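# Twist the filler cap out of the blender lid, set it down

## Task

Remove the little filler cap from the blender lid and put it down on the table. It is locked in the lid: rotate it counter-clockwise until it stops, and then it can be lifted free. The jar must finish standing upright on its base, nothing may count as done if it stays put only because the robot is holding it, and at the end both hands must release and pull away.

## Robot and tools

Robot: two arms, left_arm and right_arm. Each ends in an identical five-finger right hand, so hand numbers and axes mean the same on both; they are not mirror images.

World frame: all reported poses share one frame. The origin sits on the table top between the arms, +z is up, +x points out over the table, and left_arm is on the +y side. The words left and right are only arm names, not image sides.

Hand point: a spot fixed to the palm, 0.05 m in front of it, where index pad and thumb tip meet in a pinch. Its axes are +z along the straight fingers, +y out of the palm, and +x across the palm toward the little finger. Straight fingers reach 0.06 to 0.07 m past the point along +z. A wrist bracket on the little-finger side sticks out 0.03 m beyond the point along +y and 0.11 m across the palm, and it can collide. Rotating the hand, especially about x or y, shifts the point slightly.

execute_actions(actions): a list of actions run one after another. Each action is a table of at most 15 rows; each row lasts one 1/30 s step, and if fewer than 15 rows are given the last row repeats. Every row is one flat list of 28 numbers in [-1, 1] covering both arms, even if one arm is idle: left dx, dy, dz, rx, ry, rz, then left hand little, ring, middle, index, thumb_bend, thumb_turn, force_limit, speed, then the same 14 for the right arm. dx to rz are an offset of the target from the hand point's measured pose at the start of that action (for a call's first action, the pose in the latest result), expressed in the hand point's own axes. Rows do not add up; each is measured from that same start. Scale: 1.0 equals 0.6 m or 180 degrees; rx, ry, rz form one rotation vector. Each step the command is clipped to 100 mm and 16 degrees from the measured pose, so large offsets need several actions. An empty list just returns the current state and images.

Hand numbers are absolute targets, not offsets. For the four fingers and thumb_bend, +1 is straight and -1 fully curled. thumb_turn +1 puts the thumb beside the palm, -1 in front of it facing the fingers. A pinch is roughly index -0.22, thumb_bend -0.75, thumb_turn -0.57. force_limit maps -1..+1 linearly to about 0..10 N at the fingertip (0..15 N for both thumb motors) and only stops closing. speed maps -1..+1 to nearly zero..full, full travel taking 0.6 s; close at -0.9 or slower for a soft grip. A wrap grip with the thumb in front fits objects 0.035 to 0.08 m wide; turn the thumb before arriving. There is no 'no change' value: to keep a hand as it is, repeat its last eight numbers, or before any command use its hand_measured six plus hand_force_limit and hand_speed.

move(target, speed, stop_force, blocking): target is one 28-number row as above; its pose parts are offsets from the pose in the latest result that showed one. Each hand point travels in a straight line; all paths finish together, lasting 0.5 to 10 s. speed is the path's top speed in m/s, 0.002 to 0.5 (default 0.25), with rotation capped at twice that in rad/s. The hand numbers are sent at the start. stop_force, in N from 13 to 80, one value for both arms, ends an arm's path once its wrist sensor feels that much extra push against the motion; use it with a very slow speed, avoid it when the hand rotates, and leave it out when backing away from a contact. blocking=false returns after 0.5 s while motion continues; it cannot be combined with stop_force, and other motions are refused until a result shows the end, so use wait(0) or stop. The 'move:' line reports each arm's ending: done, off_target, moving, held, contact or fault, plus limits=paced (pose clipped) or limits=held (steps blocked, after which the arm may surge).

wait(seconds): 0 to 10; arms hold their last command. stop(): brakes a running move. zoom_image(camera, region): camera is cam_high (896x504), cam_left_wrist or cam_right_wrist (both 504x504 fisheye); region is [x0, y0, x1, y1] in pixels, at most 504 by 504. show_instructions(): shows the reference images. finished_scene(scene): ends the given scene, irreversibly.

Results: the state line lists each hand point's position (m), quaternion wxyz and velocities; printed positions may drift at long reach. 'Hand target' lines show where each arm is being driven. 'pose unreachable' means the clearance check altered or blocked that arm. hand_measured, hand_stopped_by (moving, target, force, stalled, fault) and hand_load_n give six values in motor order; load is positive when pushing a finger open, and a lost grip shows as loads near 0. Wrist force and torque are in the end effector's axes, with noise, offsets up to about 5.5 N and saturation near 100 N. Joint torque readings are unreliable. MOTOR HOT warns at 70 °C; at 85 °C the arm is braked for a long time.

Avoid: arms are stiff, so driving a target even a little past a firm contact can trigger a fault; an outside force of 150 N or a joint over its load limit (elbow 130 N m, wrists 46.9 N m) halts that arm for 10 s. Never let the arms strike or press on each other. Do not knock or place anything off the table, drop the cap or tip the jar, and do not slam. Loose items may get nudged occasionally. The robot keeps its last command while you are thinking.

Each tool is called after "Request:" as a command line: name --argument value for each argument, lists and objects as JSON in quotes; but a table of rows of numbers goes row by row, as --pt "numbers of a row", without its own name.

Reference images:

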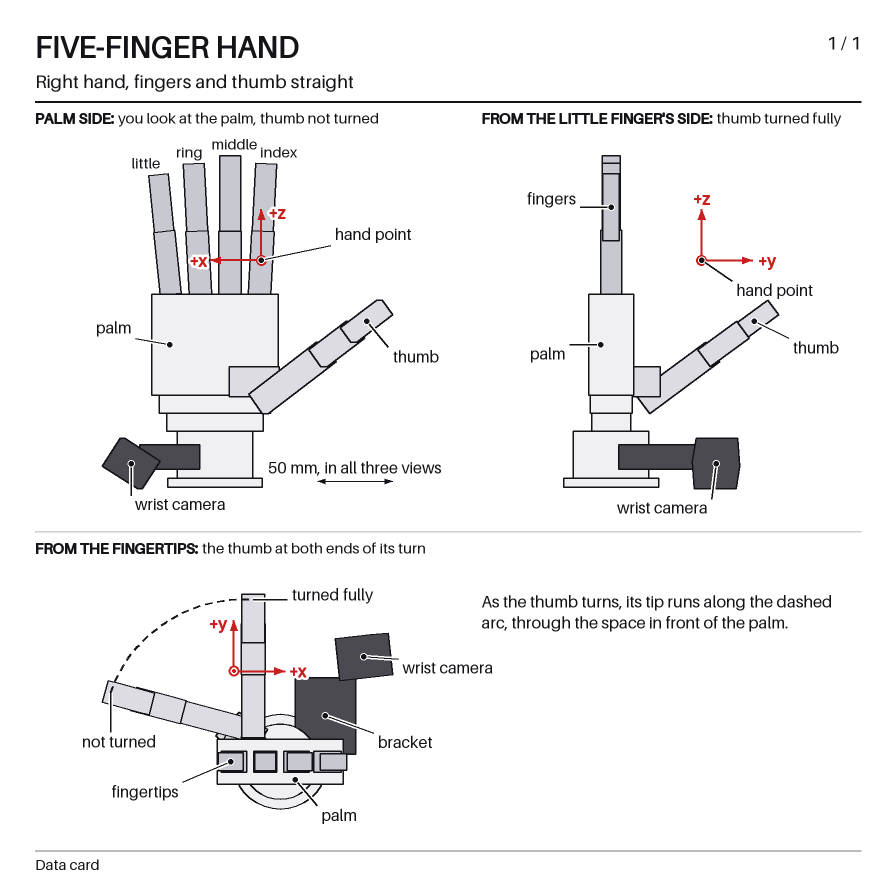

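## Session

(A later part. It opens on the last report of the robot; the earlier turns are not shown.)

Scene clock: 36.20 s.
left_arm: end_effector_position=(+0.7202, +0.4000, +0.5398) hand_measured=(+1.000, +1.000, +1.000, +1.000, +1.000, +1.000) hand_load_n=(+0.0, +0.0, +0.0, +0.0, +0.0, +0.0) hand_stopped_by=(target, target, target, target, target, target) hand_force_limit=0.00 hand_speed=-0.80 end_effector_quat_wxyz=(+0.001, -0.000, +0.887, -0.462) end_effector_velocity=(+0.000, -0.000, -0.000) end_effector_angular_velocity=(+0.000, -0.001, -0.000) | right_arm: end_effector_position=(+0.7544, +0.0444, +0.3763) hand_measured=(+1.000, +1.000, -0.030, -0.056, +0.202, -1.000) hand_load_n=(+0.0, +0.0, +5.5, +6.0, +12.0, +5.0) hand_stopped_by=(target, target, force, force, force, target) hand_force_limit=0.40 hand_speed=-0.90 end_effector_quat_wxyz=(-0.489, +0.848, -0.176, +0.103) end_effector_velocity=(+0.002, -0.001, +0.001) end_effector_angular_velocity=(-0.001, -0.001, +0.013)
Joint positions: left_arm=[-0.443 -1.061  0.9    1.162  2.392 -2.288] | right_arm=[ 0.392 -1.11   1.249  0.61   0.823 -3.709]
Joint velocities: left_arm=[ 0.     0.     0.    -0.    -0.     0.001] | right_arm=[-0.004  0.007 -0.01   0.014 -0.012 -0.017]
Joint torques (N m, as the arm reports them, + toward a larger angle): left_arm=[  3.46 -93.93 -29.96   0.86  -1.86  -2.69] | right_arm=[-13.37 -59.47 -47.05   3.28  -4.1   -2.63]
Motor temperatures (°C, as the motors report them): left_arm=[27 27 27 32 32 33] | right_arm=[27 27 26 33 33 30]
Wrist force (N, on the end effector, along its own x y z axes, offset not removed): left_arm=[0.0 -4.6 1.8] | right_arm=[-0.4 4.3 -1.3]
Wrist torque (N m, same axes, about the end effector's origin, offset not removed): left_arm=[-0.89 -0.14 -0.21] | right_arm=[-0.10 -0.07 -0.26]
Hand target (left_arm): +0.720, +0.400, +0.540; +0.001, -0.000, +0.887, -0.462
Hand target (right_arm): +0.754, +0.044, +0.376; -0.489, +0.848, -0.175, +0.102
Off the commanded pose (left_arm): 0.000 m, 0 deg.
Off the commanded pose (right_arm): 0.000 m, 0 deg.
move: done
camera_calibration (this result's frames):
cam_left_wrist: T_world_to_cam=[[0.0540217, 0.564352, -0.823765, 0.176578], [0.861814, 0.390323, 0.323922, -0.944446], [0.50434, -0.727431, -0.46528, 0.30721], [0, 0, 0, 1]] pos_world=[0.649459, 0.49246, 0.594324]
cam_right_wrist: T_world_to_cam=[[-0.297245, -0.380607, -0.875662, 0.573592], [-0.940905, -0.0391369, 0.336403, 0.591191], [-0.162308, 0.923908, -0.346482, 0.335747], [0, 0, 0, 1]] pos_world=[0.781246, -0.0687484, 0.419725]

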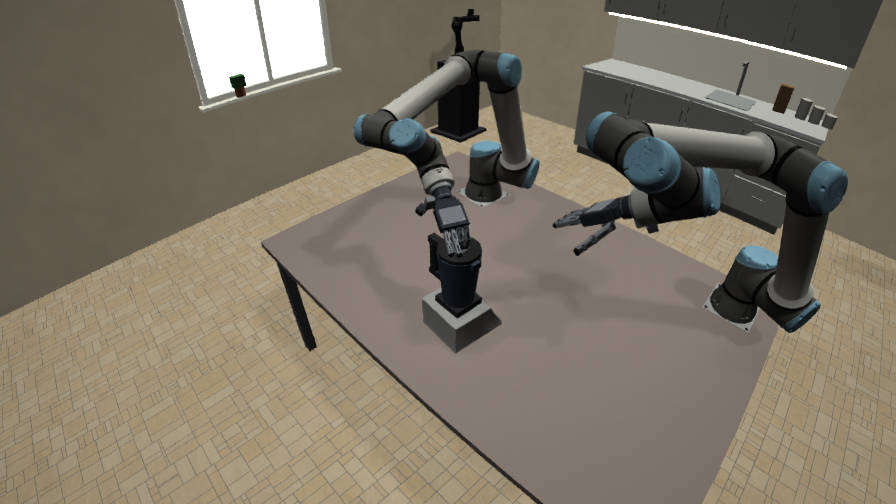

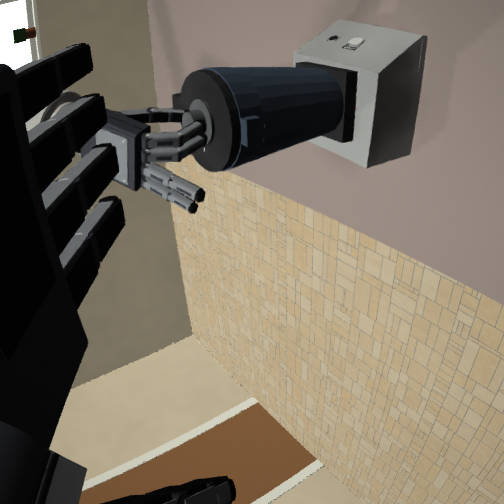

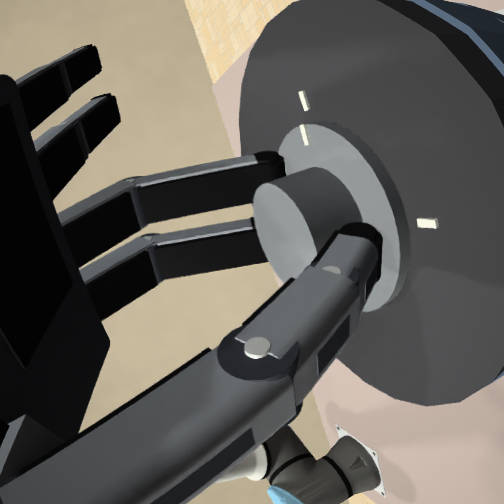

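Request:
move --target '[0,0,0,0,0,0, 1,1,1,1,1,1,0,-0.8, -0.0009,0.0012,-0.0021,0,-0.0241,-0.0139, 1,1,-0.3,-0.3,-0.1,-1,0.4,-0.9]' --speed 0.06

Request:
zoom_image --camera "cam_right_wrist" --region '[230, 60, 430, 260]'

Scene clock: 37.43 s.
left_arm: end_effector_position=(+0.7202, +0.4000, +0.5398) hand_measured=(+1.000, +1.000, +1.000, +1.000, +1.000, +1.000) hand_load_n=(+0.0, +0.0, +0.0, +0.0, +0.0, +0.0) hand_stopped_by=(target, target, target, target, target, target) hand_force_limit=0.00 hand_speed=-0.80 end_effector_quat_wxyz=(+0.001, -0.000, +0.887, -0.462) end_effector_velocity=(+0.000, +0.000, -0.000) end_effector_angular_velocity=(+0.000, -0.001, -0.000) | right_arm: end_effector_position=(+0.7534, +0.0433, +0.3763) hand_measured=(+1.000, +1.000, -0.030, -0.056, +0.202, -1.000) hand_load_n=(+0.0, +0.0, +6.0, +6.5, +11.5, +5.0) hand_stopped_by=(target, target, force, force, force, target) hand_force_limit=0.40 hand_speed=-0.90 end_effector_quat_wxyz=(-0.493, +0.855, -0.139, +0.082) end_effector_velocity=(+0.000, -0.000, +0.001) end_effector_angular_velocity=(+0.000, +0.001, +0.015)
Joint positions: left_arm=[-0.443 -1.061  0.9    1.162  2.392 -2.288] | right_arm=[ 0.38  -1.077  1.211  0.684  0.754 -3.805]
Joint velocities: left_arm=[ 0.     0.     0.    -0.    -0.     0.001] | right_arm=[-0.002  0.007 -0.009  0.016 -0.012 -0.018]
Joint torques (N m, as the arm reports them, + toward a larger angle): left_arm=[  1.92 -93.01 -30.3    0.67  -1.88  -2.86] | right_arm=[-16.85 -61.11 -47.06   3.57  -3.77  -2.89]
Motor temperatures (°C, as the motors report them): left_arm=[27 27 27 32 32 33] | right_arm=[27 27 26 33 33 30]
Wrist force (N, on the end effector, along its own x y z axes, offset not removed): left_arm=[0.2 -3.5 0.4] | right_arm=[-1.4 3.8 0.9]
Wrist torque (N m, same axes, about the end effector's origin, offset not removed): left_arm=[-0.63 -0.12 -0.13] | right_arm=[0.18 0.01 -0.20]
Hand target (left_arm): +0.720, +0.400, +0.540; +0.001, -0.000, +0.887, -0.462
Hand target (right_arm): +0.753, +0.043, +0.376; -0.493, +0.855, -0.139, +0.081
Off the commanded pose (left_arm): 0.000 m, 0 deg.
Off the commanded pose (right_arm): 0.000 m, 0 deg.
move: done
camera_calibration (this result's frames):
cam_left_wrist: T_world_to_cam=[[0.0540217, 0.564352, -0.823765, 0.176578], [0.861813, 0.390323, 0.323922, -0.944446], [0.50434, -0.727431, -0.46528, 0.307209], [0, 0, 0, 1]] pos_world=[0.649459, 0.492461, 0.594324]
cam_right_wrist: T_world_to_cam=[[-0.26357, -0.404522, -0.875724, 0.548589], [-0.934147, -0.119416, 0.336316, 0.588566], [-0.240623, 0.906698, -0.346409, 0.396282], [0, 0, 0, 1]] pos_world=[0.789754, -0.0671073, 0.419744]

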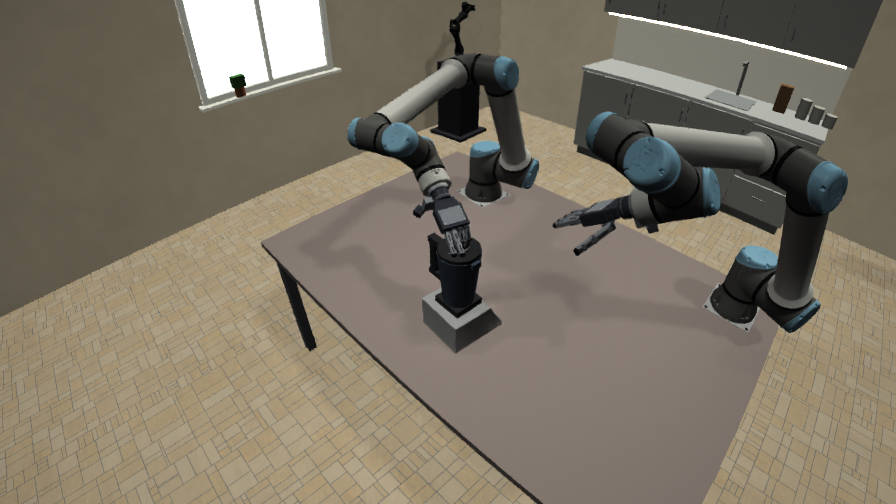

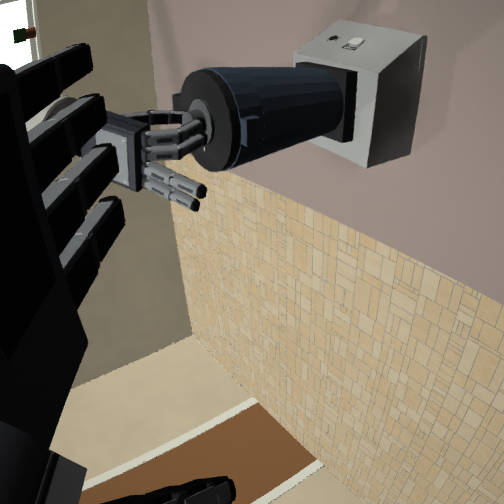

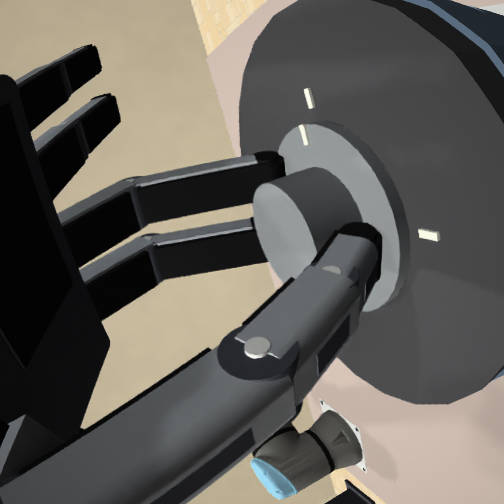

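Region (230, 60, 430, 260) of cam_right_wrist's 504x504 image, scaled by 2.520, with more detail than that image has.

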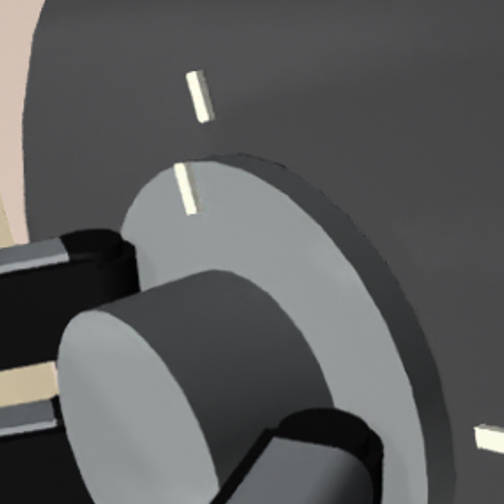

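Request:
move --target '[0,0,0,0,0,0, 1,1,1,1,1,1,0,-0.8, -0.0005,0.0006,-0.001,0,-0.0144,-0.0083, 1,1,-0.3,-0.3,-0.1,-1,0.4,-0.9]' --speed 0.05

Request:
zoom_image --camera "cam_right_wrist" --region '[230, 60, 430, 260]'

Scene clock: 38.37 s.
left_arm: end_effector_position=(+0.7202, +0.4000, +0.5398) hand_measured=(+1.000, +1.000, +1.000, +1.000, +1.000, +1.000) hand_load_n=(+0.0, +0.0, +0.0, +0.0, +0.0, +0.0) hand_stopped_by=(target, target, target, target, target, target) hand_force_limit=0.00 hand_speed=-0.80 end_effector_quat_wxyz=(+0.001, -0.000, +0.887, -0.462) end_effector_velocity=(-0.000, +0.000, +0.000) end_effector_angular_velocity=(+0.000, +0.000, +0.000) | right_arm: end_effector_position=(+0.7529, +0.0428, +0.3763) hand_measured=(+1.000, +1.000, -0.030, -0.056, +0.202, -1.000) hand_load_n=(+0.0, +0.0, +6.0, +6.5, +11.0, +9.0) hand_stopped_by=(target, target, force, force, force, target) hand_force_limit=0.40 hand_speed=-0.90 end_effector_quat_wxyz=(-0.495, +0.858, -0.118, +0.069) end_effector_velocity=(+0.000, -0.001, -0.001) end_effector_angular_velocity=(-0.004, +0.000, +0.015)
Joint positions: left_arm=[-0.443 -1.061  0.9    1.162  2.392 -2.288] | right_arm=[ 0.375 -1.056  1.187  0.734  0.717 -3.867]
Joint velocities: left_arm=[ 0.    -0.     0.     0.001 -0.    -0.   ] | right_arm=[-0.001  0.008 -0.008  0.019 -0.008 -0.023]
Joint torques (N m, as the arm reports them, + toward a larger angle): left_arm=[  2.49 -92.24 -30.54   0.73  -1.97  -2.84] | right_arm=[-17.9  -63.4  -45.42   3.88  -3.79  -2.56]
Motor temperatures (°C, as the motors report them): left_arm=[27 27 27 32 32 33] | right_arm=[27 27 26 33 33 30]
Wrist force (N, on the end effector, along its own x y z axes, offset not removed): left_arm=[0.8 -3.7 0.6] | right_arm=[-0.2 3.7 0.5]
Wrist torque (N m, same axes, about the end effector's origin, offset not removed): left_arm=[-0.66 -0.22 -0.11] | right_arm=[0.55 -0.13 -0.05]
Hand target (left_arm): +0.720, +0.400, +0.540; +0.001, -0.000, +0.887, -0.462
Hand target (right_arm): +0.753, +0.043, +0.376; -0.495, +0.858, -0.117, +0.069
Off the commanded pose (left_arm): 0.000 m, 0 deg.
Off the commanded pose (right_arm): 0.000 m, 0 deg.
move: done
camera_calibration (this result's frames):
cam_left_wrist: T_world_to_cam=[[0.0540218, 0.564352, -0.823765, 0.176578], [0.861814, 0.390323, 0.323922, -0.944446], [0.50434, -0.727431, -0.46528, 0.30721], [0, 0, 0, 1]] pos_world=[0.649459, 0.49246, 0.594324]
cam_right_wrist: T_world_to_cam=[[-0.242912, -0.41711, -0.875793, 0.533262], [-0.927013, -0.166115, 0.336233, 0.584694], [-0.285728, 0.893547, -0.346315, 0.431124], [0, 0, 0, 1]] pos_world=[0.794739, -0.0656744, 0.419738]

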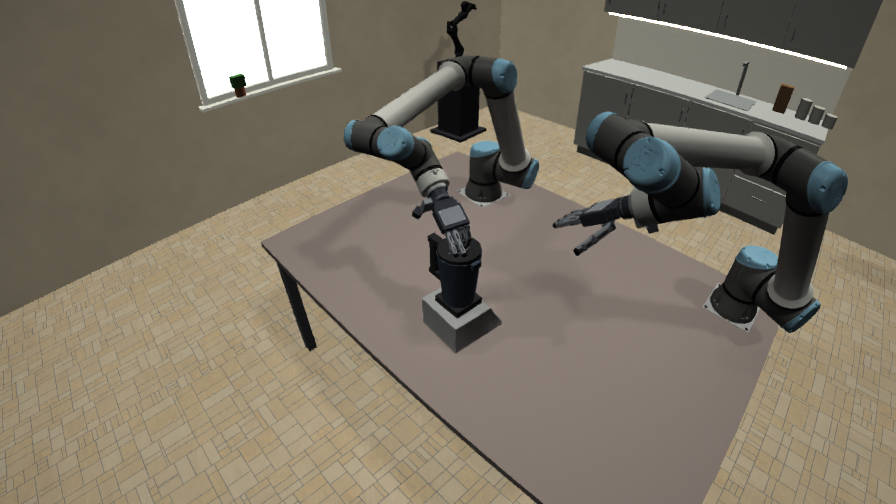

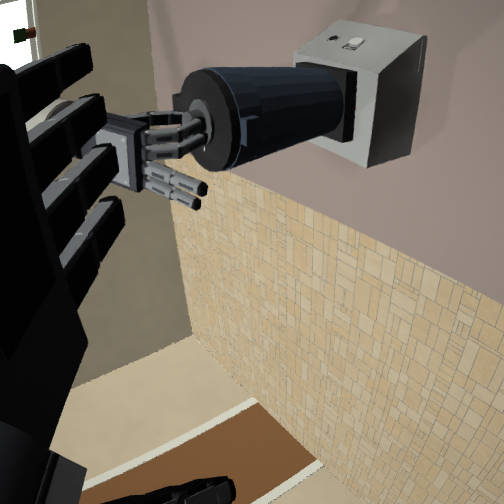

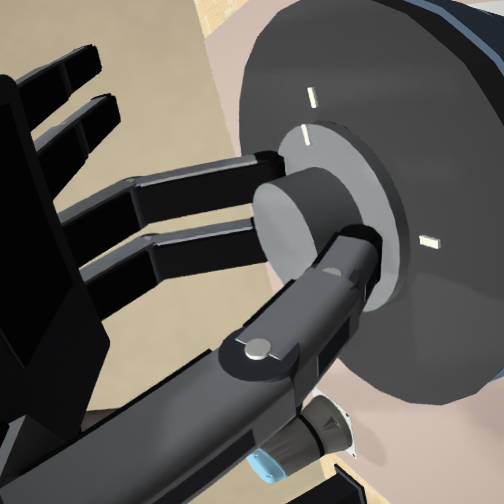

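Region (230, 60, 430, 260) of cam_right_wrist's 504x504 image, scaled by 2.520, with more detail than that image has.

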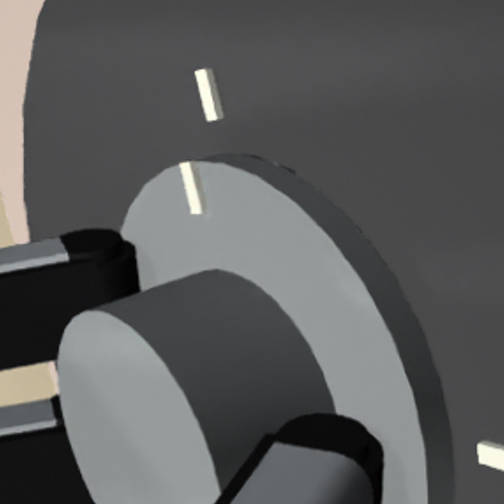

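Request:
move --target '[0,0,0,0,0,0, 1,1,1,1,1,1,0,-0.8, 0.0005,-0.0091,-0.0044,0,0.0144,0.0083, 1,1,-0.3,-0.3,-0.1,-1,0.4,-0.9]' --speed 0.02

Request:
zoom_image --camera "cam_left_wrist" --region '[120, 65, 250, 185]'

Scene clock: 40.03 s.
left_arm: end_effector_position=(+0.7202, +0.4000, +0.5398) hand_measured=(+1.000, +1.000, +1.000, +1.000, +1.000, +1.000) hand_load_n=(+0.0, +0.0, +0.0, +0.0, +0.0, +0.0) hand_stopped_by=(target, target, target, target, target, target) hand_force_limit=0.00 hand_speed=-0.80 end_effector_quat_wxyz=(+0.001, -0.000, +0.887, -0.462) end_effector_velocity=(-0.000, +0.000, +0.001) end_effector_angular_velocity=(-0.000, -0.001, -0.001) | right_arm: end_effector_position=(+0.7533, +0.0431, +0.3822) hand_measured=(+1.000, +1.000, -0.030, -0.056, +0.202, -1.000) hand_load_n=(+0.0, +0.0, +7.5, +5.0, +12.0, +0.5) hand_stopped_by=(target, target, force, force, force, target) hand_force_limit=0.40 hand_speed=-0.90 end_effector_quat_wxyz=(-0.494, +0.855, -0.140, +0.082) end_effector_velocity=(+0.000, +0.001, +0.002) end_effector_angular_velocity=(-0.000, -0.001, -0.011)
Joint positions: left_arm=[-0.443 -1.061  0.9    1.162  2.392 -2.288] | right_arm=[ 0.38  -1.079  1.204  0.693  0.754 -3.805]
Joint velocities: left_arm=[ 0.    -0.001  0.     0.001  0.     0.001] | right_arm=[ 0.002 -0.005  0.002 -0.008  0.01   0.014]
Joint torques (N m, as the arm reports them, + toward a larger angle): left_arm=[  3.35 -91.68 -30.54   0.74  -1.97  -2.8 ] | right_arm=[ 12.64 -99.6  -34.82   0.13   1.54   2.24]
Motor temperatures (°C, as the motors report them): left_arm=[27 27 27 32 32 33] | right_arm=[27 27 26 33 33 30]
Wrist force (N, on the end effector, along its own x y z axes, offset not removed): left_arm=[0.6 -4.2 0.6] | right_arm=[0.7 7.4 5.1]
Wrist torque (N m, same axes, about the end effector's origin, offset not removed): left_arm=[-0.73 -0.17 -0.18] | right_arm=[0.39 -0.43 -0.23]
Hand target (left_arm): +0.720, +0.400, +0.540; +0.001, -0.000, +0.887, -0.462
Hand target (right_arm): +0.753, +0.043, +0.382; -0.493, +0.854, -0.140, +0.082
Off the commanded pose (left_arm): 0.000 m, 0 deg.
Off the commanded pose (right_arm): 0.000 m, 0 deg.
move: done
camera_calibration (this result's frames):
cam_left_wrist: T_world_to_cam=[[0.054022, 0.564352, -0.823765, 0.176578], [0.861814, 0.390323, 0.323922, -0.944446], [0.50434, -0.727431, -0.46528, 0.307209], [0, 0, 0, 1]] pos_world=[0.649459, 0.49246, 0.594324]
cam_right_wrist: T_world_to_cam=[[-0.263792, -0.404191, -0.87581, 0.55383], [-0.934255, -0.118815, 0.336229, 0.586549], [-0.239961, 0.906925, -0.346276, 0.397932], [0, 0, 0, 1]] pos_world=[0.78957, -0.06735, 0.425629]

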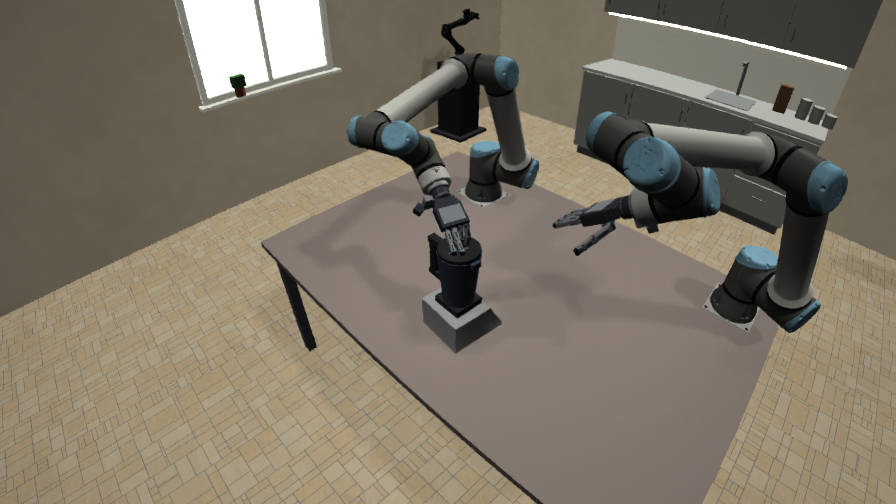

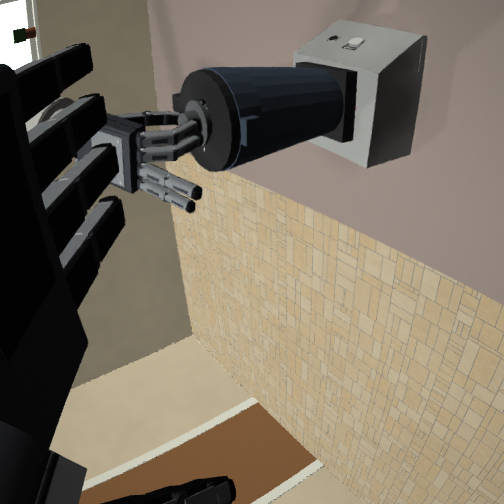

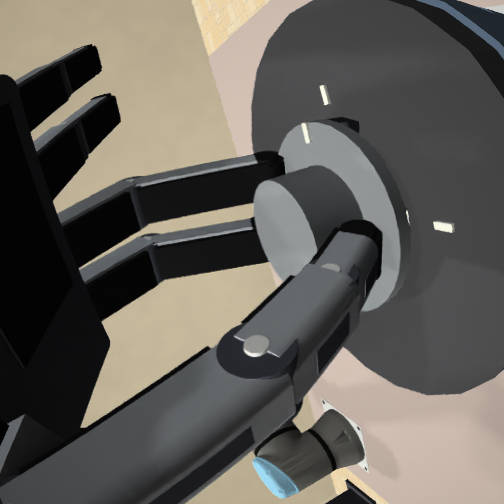

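Region (120, 65, 250, 185) of cam_left_wrist's 504x504 image, scaled by 3.877, with more detail than that image has; it fills the top 465 rows of this view, and the rest is white.

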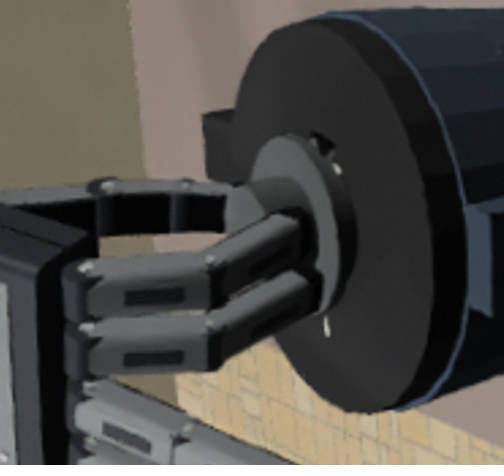

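Request:
move --target '[0,0,0,0,0,0, 1,1,1,1,1,1,0,-0.8, 0,-0.0289,-0.0167,0,0,0, 1,1,-0.3,-0.3,-0.1,-1,0.4,-0.9]' --speed 0.025

Request:
zoom_image --camera "cam_left_wrist" --region '[120, 65, 250, 185]'

Scene clock: 41.30 s.
left_arm: end_effector_position=(+0.7202, +0.4000, +0.5398) hand_measured=(+1.000, +1.000, +1.000, +1.000, +1.000, +1.000) hand_load_n=(+0.0, +0.0, +0.0, +0.0, +0.0, +0.0) hand_stopped_by=(target, target, target, target, target, target) hand_force_limit=0.00 hand_speed=-0.80 end_effector_quat_wxyz=(+0.001, -0.000, +0.887, -0.462) end_effector_velocity=(+0.000, -0.000, +0.000) end_effector_angular_velocity=(-0.001, -0.001, -0.001) | right_arm: end_effector_position=(+0.7532, +0.0431, +0.4018) hand_measured=(+1.000, +1.000, -0.030, -0.056, +0.202, -1.000) hand_load_n=(+0.0, +0.0, +7.0, +5.0, +12.0, +1.0) hand_stopped_by=(target, target, force, force, force, target) hand_force_limit=0.40 hand_speed=-0.90 end_effector_quat_wxyz=(-0.494, +0.855, -0.140, +0.082) end_effector_velocity=(+0.000, -0.001, +0.002) end_effector_angular_velocity=(-0.002, +0.001, -0.002)
Joint positions: left_arm=[-0.443 -1.061  0.9    1.162  2.392 -2.288] | right_arm=[ 0.38  -1.083  1.175  0.726  0.754 -3.805]
Joint velocities: left_arm=[ 0.     0.    -0.    -0.001  0.001  0.001] | right_arm=[-0.    -0.    -0.004  0.006  0.002 -0.   ]
Joint torques (N m, as the arm reports them, + toward a larger angle): left_arm=[  2.13 -92.24 -30.33   0.75  -1.67  -2.69] | right_arm=[-17.25 -97.76 -46.07   4.    -3.92  -2.51]
Motor temperatures (°C, as the motors report them): left_arm=[27 27 27 32 32 33] | right_arm=[27 27 26 33 33 30]
Wrist force (N, on the end effector, along its own x y z axes, offset not removed): left_arm=[1.1 -5.3 0.7] | right_arm=[0.2 4.7 3.0]
Wrist torque (N m, same axes, about the end effector's origin, offset not removed): left_arm=[-0.94 -0.22 -0.19] | right_arm=[0.35 -0.19 -0.35]
Hand target (left_arm): +0.720, +0.400, +0.540; +0.001, -0.000, +0.887, -0.462
Hand target (right_arm): +0.753, +0.043, +0.402; -0.494, +0.855, -0.140, +0.082
Off the commanded pose (left_arm): 0.000 m, 0 deg.
Off the commanded pose (right_arm): 0.000 m, 0 deg.
move: done
camera_calibration (this result's frames):
cam_left_wrist: T_world_to_cam=[[0.0540216, 0.564352, -0.823765, 0.176578], [0.861814, 0.390323, 0.323922, -0.944446], [0.50434, -0.727431, -0.46528, 0.30721], [0, 0, 0, 1]] pos_world=[0.649459, 0.49246, 0.594324]
cam_right_wrist: T_world_to_cam=[[-0.263788, -0.404162, -0.875825, 0.571015], [-0.934266, -0.118793, 0.336208, 0.579919], [-0.239925, 0.90694, -0.346259, 0.404723], [0, 0, 0, 1]] pos_world=[0.789529, -0.0673863, 0.445274]

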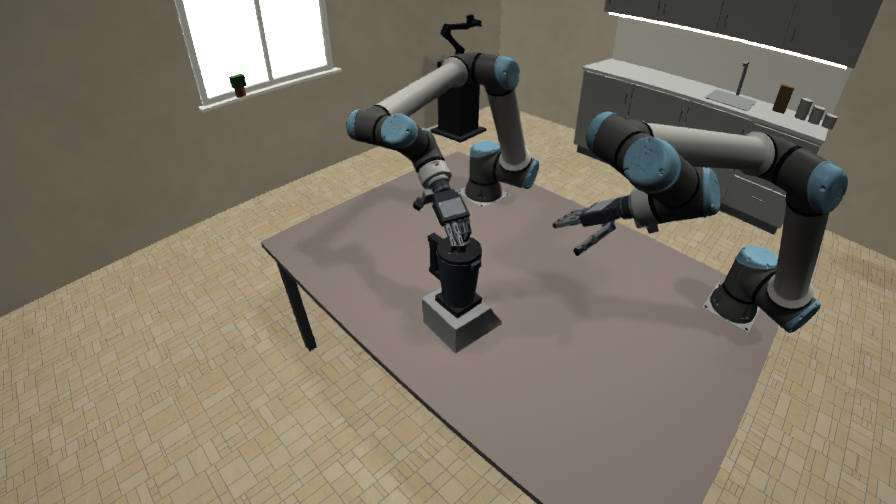

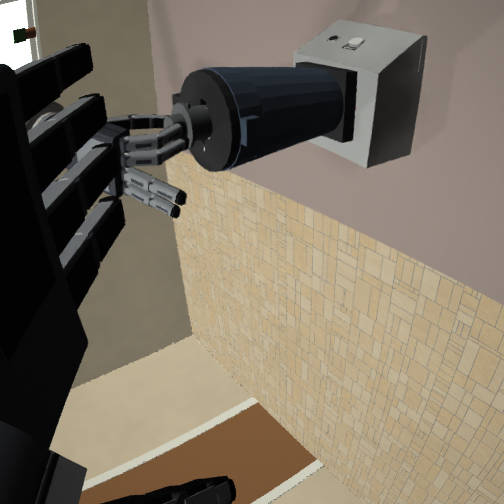

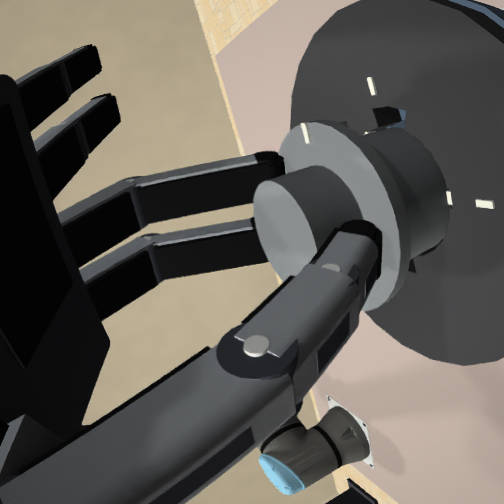

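Region (120, 65, 250, 185) of cam_left_wrist's 504x504 image, scaled by 3.877, with more detail than that image has; it fills the top 465 rows of this view, and the rest is white.

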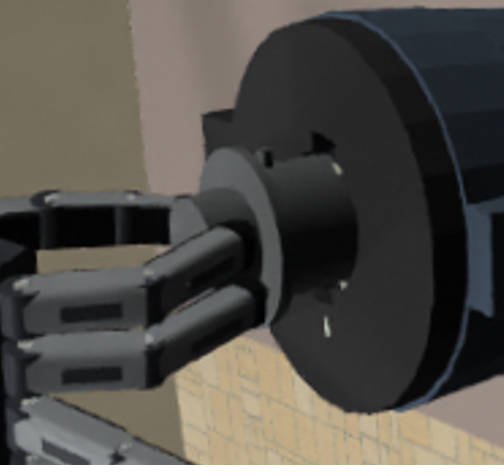

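Request:
move --target '[0,0,0,0,0,0, 1,1,1,1,1,1,0,-0.8, 0,-0.0577,-0.0333,0,0,0, 1,1,-0.3,-0.3,-0.1,-1,0.4,-0.9]' --speed 0.06

Request:
zoom_image --camera "cam_left_wrist" --region '[100, 65, 250, 200]'

Scene clock: 42.53 s.
left_arm: end_effector_position=(+0.7202, +0.4000, +0.5398) hand_measured=(+1.000, +1.000, +1.000, +1.000, +1.000, +1.000) hand_load_n=(+0.0, +0.0, +0.0, +0.0, +0.0, +0.0) hand_stopped_by=(target, target, target, target, target, target) hand_force_limit=0.00 hand_speed=-0.80 end_effector_quat_wxyz=(+0.001, -0.000, +0.887, -0.462) end_effector_velocity=(+0.000, -0.000, +0.000) end_effector_angular_velocity=(-0.001, -0.001, +0.000) | right_arm: end_effector_position=(+0.7531, +0.0430, +0.4416) hand_measured=(+1.000, +1.000, -0.030, -0.056, +0.202, -1.000) hand_load_n=(+0.0, +0.0, +7.0, +5.0, +12.0, +1.0) hand_stopped_by=(target, target, force, force, force, target) hand_force_limit=0.40 hand_speed=-0.90 end_effector_quat_wxyz=(-0.494, +0.855, -0.140, +0.082) end_effector_velocity=(+0.001, -0.001, +0.003) end_effector_angular_velocity=(+0.000, -0.000, -0.001)
Joint positions: left_arm=[-0.443 -1.061  0.9    1.162  2.392 -2.288] | right_arm=[ 0.38  -1.088  1.112  0.793  0.754 -3.805]
Joint velocities: left_arm=[ 0.    -0.    -0.    -0.001  0.    -0.001] | right_arm=[-0.001  0.    -0.006  0.005  0.     0.   ]
Joint torques (N m, as the arm reports them, + toward a larger angle): left_arm=[  2.63 -91.66 -30.24   0.85  -1.86  -2.6 ] | right_arm=[-12.89 -64.15 -47.     4.33  -3.58  -2.52]
Motor temperatures (°C, as the motors report them): left_arm=[27 27 27 32 32 33] | right_arm=[27 27 26 33 33 30]
Wrist force (N, on the end effector, along its own x y z axes, offset not removed): left_arm=[0.0 -5.2 1.3] | right_arm=[-1.2 3.9 1.7]
Wrist torque (N m, same axes, about the end effector's origin, offset not removed): left_arm=[-0.92 -0.11 -0.20] | right_arm=[0.41 0.05 -0.40]
Hand target (left_arm): +0.720, +0.400, +0.540; +0.001, -0.000, +0.887, -0.462
Hand target (right_arm): +0.753, +0.043, +0.442; -0.494, +0.855, -0.140, +0.082
Off the commanded pose (left_arm): 0.000 m, 0 deg.
Off the commanded pose (right_arm): 0.000 m, 0 deg.
move: done
camera_calibration (this result's frames):
cam_left_wrist: T_world_to_cam=[[0.0540218, 0.564352, -0.823765, 0.176578], [0.861814, 0.390323, 0.323922, -0.944446], [0.50434, -0.727431, -0.46528, 0.30721], [0, 0, 0, 1]] pos_world=[0.649459, 0.49246, 0.594324]
cam_right_wrist: T_world_to_cam=[[-0.263667, -0.404081, -0.875899, 0.605746], [-0.934324, -0.118778, 0.336051, 0.566561], [-0.23983, 0.906979, -0.346224, 0.418459], [0, 0, 0, 1]] pos_world=[0.789425, -0.0674676, 0.485059]

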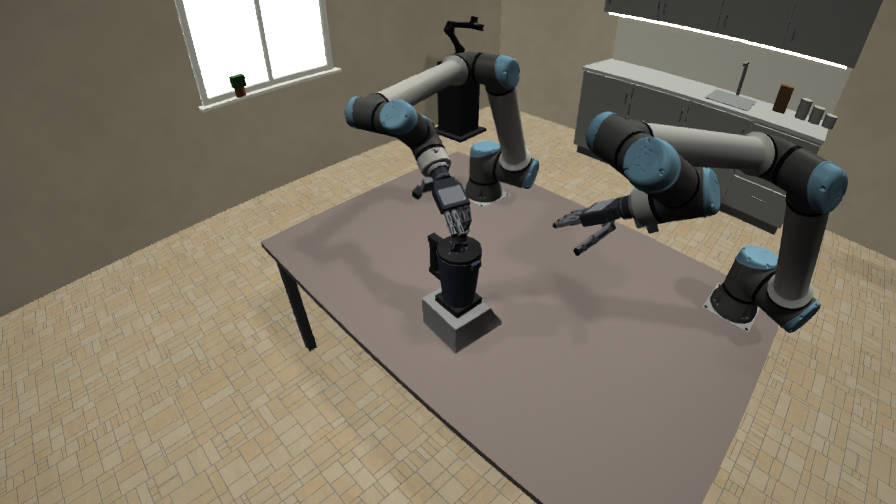

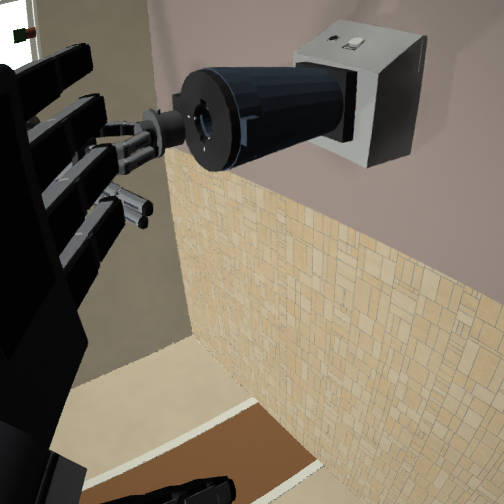

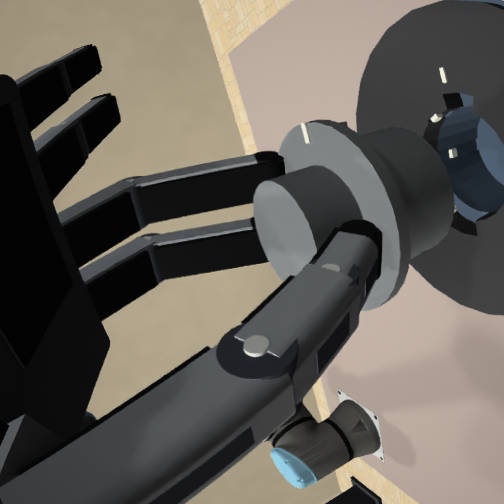

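Region (100, 65, 250, 200) of cam_left_wrist's 504x504 image, scaled by 3.360, with more detail than that image has; it fills the top 454 rows of this view, and the rest is white.

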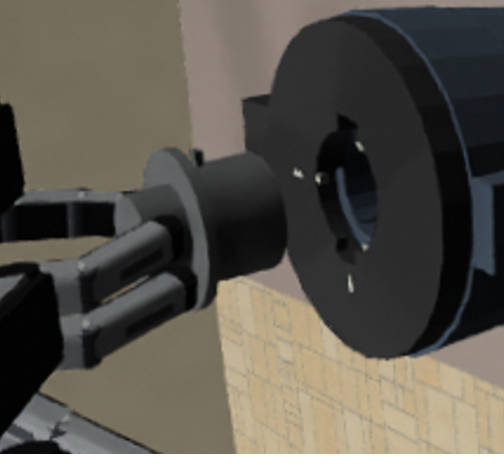

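Request:
move --target '[0,0,0,0,0,0, 1,1,1,1,1,1,0,-0.8, -0.0225,0.1992,-0.3063,0,0.1058,0.0611, 1,1,-0.3,-0.3,-0.1,-1,0.4,-0.9]' --speed 0.25

Scene clock: 44.87 s.
left_arm: end_effector_position=(+0.7202, +0.4000, +0.5398) hand_measured=(+1.000, +1.000, +1.000, +1.000, +1.000, +1.000) hand_load_n=(+0.0, +0.0, +0.0, +0.0, +0.0, +0.0) hand_stopped_by=(target, target, target, target, target, target) hand_force_limit=0.00 hand_speed=-0.80 end_effector_quat_wxyz=(+0.001, -0.000, +0.887, -0.462) end_effector_velocity=(-0.000, -0.000, +0.000) end_effector_angular_velocity=(-0.000, +0.001, +0.001) | right_arm: end_effector_position=(+0.6704, -0.1598, +0.4294) hand_measured=(+1.000, +1.000, -0.030, -0.056, +0.202, -1.000) hand_load_n=(+0.0, +0.0, +7.0, +5.0, +12.0, +1.0) hand_stopped_by=(target, target, force, force, force, target) hand_force_limit=0.40 hand_speed=-0.90 end_effector_quat_wxyz=(-0.469, +0.812, -0.300, +0.174) end_effector_velocity=(-0.001, -0.003, +0.000) end_effector_angular_velocity=(+0.001, -0.001, -0.004)
Joint positions: left_arm=[-0.443 -1.061  0.9    1.162  2.392 -2.288] | right_arm=[ 0.146 -1.466  1.615  0.569  0.862 -3.66 ]
Joint velocities: left_arm=[-0.    -0.     0.    -0.     0.    -0.002] | right_arm=[-0.006 -0.004  0.005 -0.001 -0.002 -0.001]
Joint torques (N m, as the arm reports them, + toward a larger angle): left_arm=[  3.5  -92.64 -29.81   0.78  -1.95  -2.84] | right_arm=[-17.6  -66.01 -31.66  -0.6   -3.73   2.35]
Motor temperatures (°C, as the motors report them): left_arm=[27 27 27 32 32 33] | right_arm=[27 27 26 33 33 30]
Wrist force (N, on the end effector, along its own x y z axes, offset not removed): left_arm=[0.0 -3.7 1.2] | right_arm=[0.5 4.4 1.7]
Wrist torque (N m, same axes, about the end effector's origin, offset not removed): left_arm=[-0.71 -0.07 -0.21] | right_arm=[0.54 -0.16 -0.29]
Hand target (left_arm): +0.720, +0.400, +0.540; +0.001, -0.000, +0.887, -0.462
Hand target (right_arm): +0.670, -0.160, +0.429; -0.469, +0.812, -0.300, +0.174
Off the commanded pose (left_arm): 0.000 m, 0 deg.
Off the commanded pose (right_arm): 0.001 m, 0 deg.
move: done
camera_calibration (this result's frames):
cam_left_wrist: T_world_to_cam=[[0.0540217, 0.564352, -0.823765, 0.176578], [0.861813, 0.390323, 0.323922, -0.944446], [0.50434, -0.727431, -0.46528, 0.307209], [0, 0, 0, 1]] pos_world=[0.649459, 0.49246, 0.594324]
cam_right_wrist: T_world_to_cam=[[-0.39613, -0.275575, -0.875865, 0.600628], [-0.910741, 0.239219, 0.336637, 0.510449], [0.116755, 0.931038, -0.34574, 0.342851], [0, 0, 0, 1]] pos_world=[0.662784, -0.275799, 0.47277]

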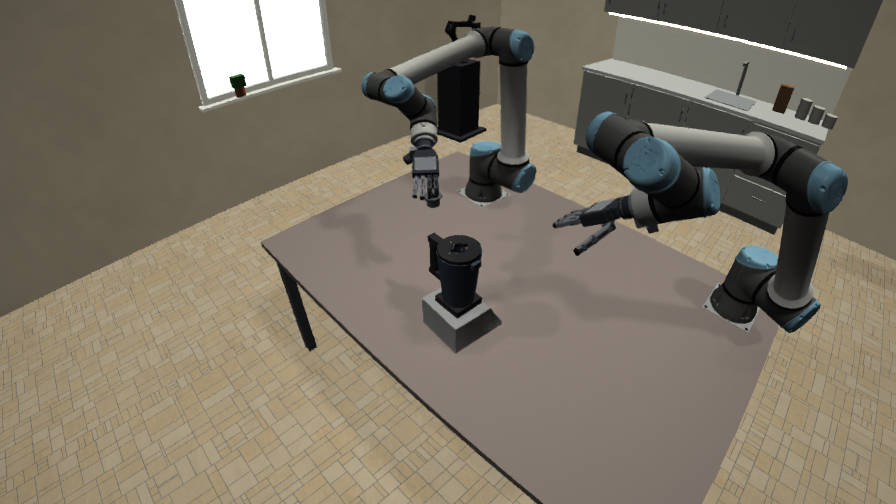

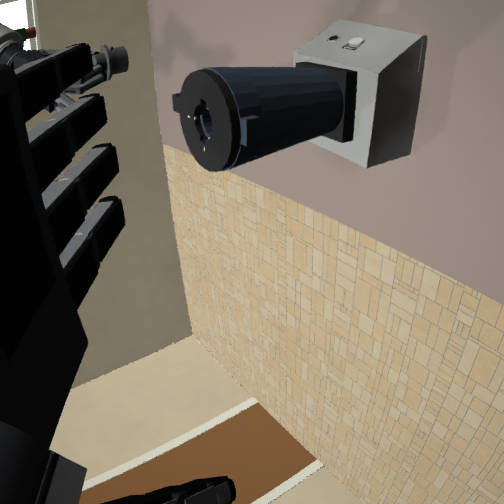

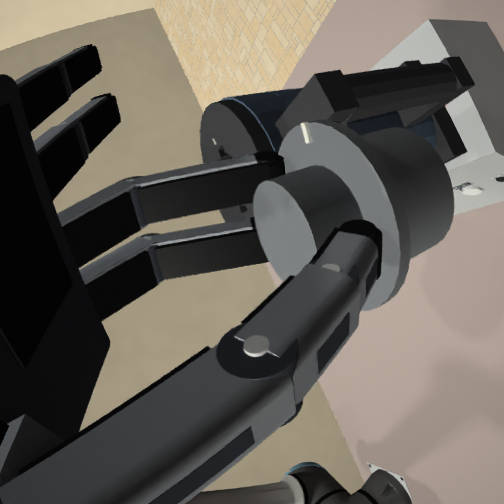

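Request:
move --target '[0,0,0,0,0,0, 1,1,1,1,1,1,0,-0.8, 0.204,0.6293,0.058,0,0.1155,0.0667, 1,1,-0.3,-0.3,-0.1,-1,0.4,-0.9]' --speed 0.3

Request:
zoom_image --camera "cam_high" --region '[360, 190, 470, 300]'

Scene clock: 47.20 s.
left_arm: end_effector_position=(+0.7202, +0.4000, +0.5398) hand_measured=(+1.000, +1.000, +1.000, +1.000, +1.000, +1.000) hand_load_n=(+0.0, +0.0, +0.0, +0.0, +0.0, +0.0) hand_stopped_by=(target, target, target, target, target, target) hand_force_limit=0.00 hand_speed=-0.80 end_effector_quat_wxyz=(+0.001, -0.000, +0.887, -0.462) end_effector_velocity=(-0.000, -0.000, -0.000) end_effector_angular_velocity=(-0.000, +0.001, -0.001) | right_arm: end_effector_position=(+0.6604, -0.3591, +0.0851) hand_measured=(+1.000, +1.000, -0.030, -0.056, +0.202, -1.000) hand_load_n=(+0.0, +0.0, +7.0, +5.0, +12.0, +1.0) hand_stopped_by=(target, target, force, force, force, target) hand_force_limit=0.40 hand_speed=-0.90 end_effector_quat_wxyz=(-0.423, +0.732, -0.463, +0.268) end_effector_velocity=(+0.001, -0.003, -0.002) end_effector_angular_velocity=(+0.000, -0.001, -0.006)
Joint positions: left_arm=[-0.443 -1.061  0.9    1.162  2.392 -2.288] | right_arm=[-0.154 -1.363  2.175 -0.153  0.953 -3.564]
Joint velocities: left_arm=[-0.     0.    -0.     0.     0.001  0.   ] | right_arm=[-0.004  0.003  0.002 -0.007  0.002  0.002]
Joint torques (N m, as the arm reports them, + toward a larger angle): left_arm=[  3.56 -93.7  -30.27   1.06  -1.79  -2.68] | right_arm=[-15.14 -27.7  -20.38  -0.79   2.12   2.13]
Motor temperatures (°C, as the motors report them): left_arm=[27 27 27 32 32 33] | right_arm=[27 27 26 33 33 30]
Wrist force (N, on the end effector, along its own x y z axes, offset not removed): left_arm=[0.9 -2.3 1.4] | right_arm=[-2.1 3.5 2.0]
Wrist torque (N m, same axes, about the end effector's origin, offset not removed): left_arm=[-0.49 -0.22 -0.15] | right_arm=[0.30 0.20 -0.50]
Hand target (left_arm): +0.720, +0.400, +0.540; +0.001, -0.000, +0.887, -0.462
Hand target (right_arm): +0.660, -0.359, +0.085; -0.423, +0.732, -0.463, +0.268
Off the commanded pose (left_arm): 0.000 m, 0 deg.
Off the commanded pose (right_arm): 0.001 m, 0 deg.
move: done
camera_calibration (this result's frames):
cam_left_wrist: T_world_to_cam=[[0.0540216, 0.564352, -0.823765, 0.176578], [0.861814, 0.390323, 0.323922, -0.944446], [0.50434, -0.727431, -0.46528, 0.307209], [0, 0, 0, 1]] pos_world=[0.649459, 0.49246, 0.594324]
cam_right_wrist: T_world_to_cam=[[-0.474477, -0.0901446, -0.87564, 0.358467], [-0.734605, 0.588623, 0.337458, 0.673971], [0.485002, 0.803366, -0.345509, 0.121456], [0, 0, 0, 1]] pos_world=[0.60628, -0.461975, 0.128415]

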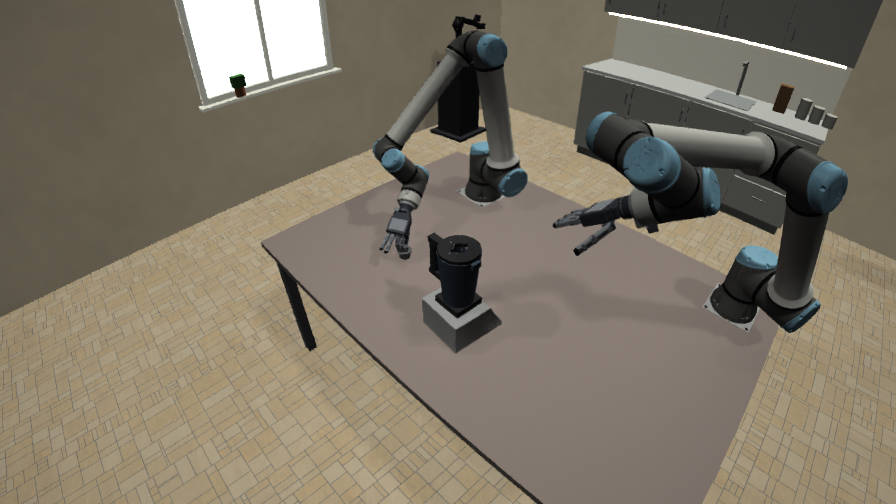

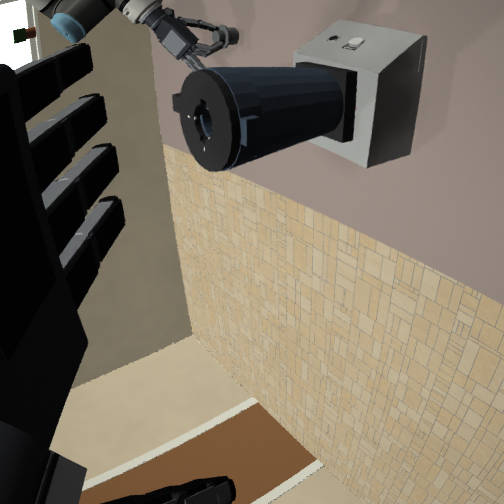

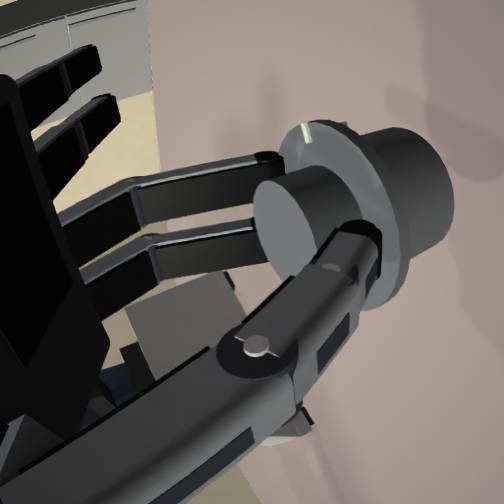

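Region (360, 190, 470, 300) of cam_high's 896x504 image, scaled by 4.582, with more detail than that image has.

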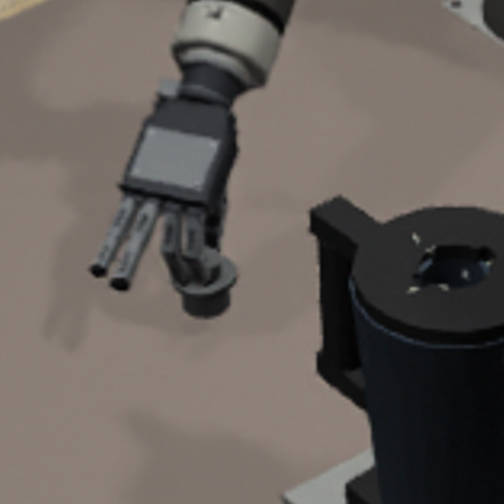

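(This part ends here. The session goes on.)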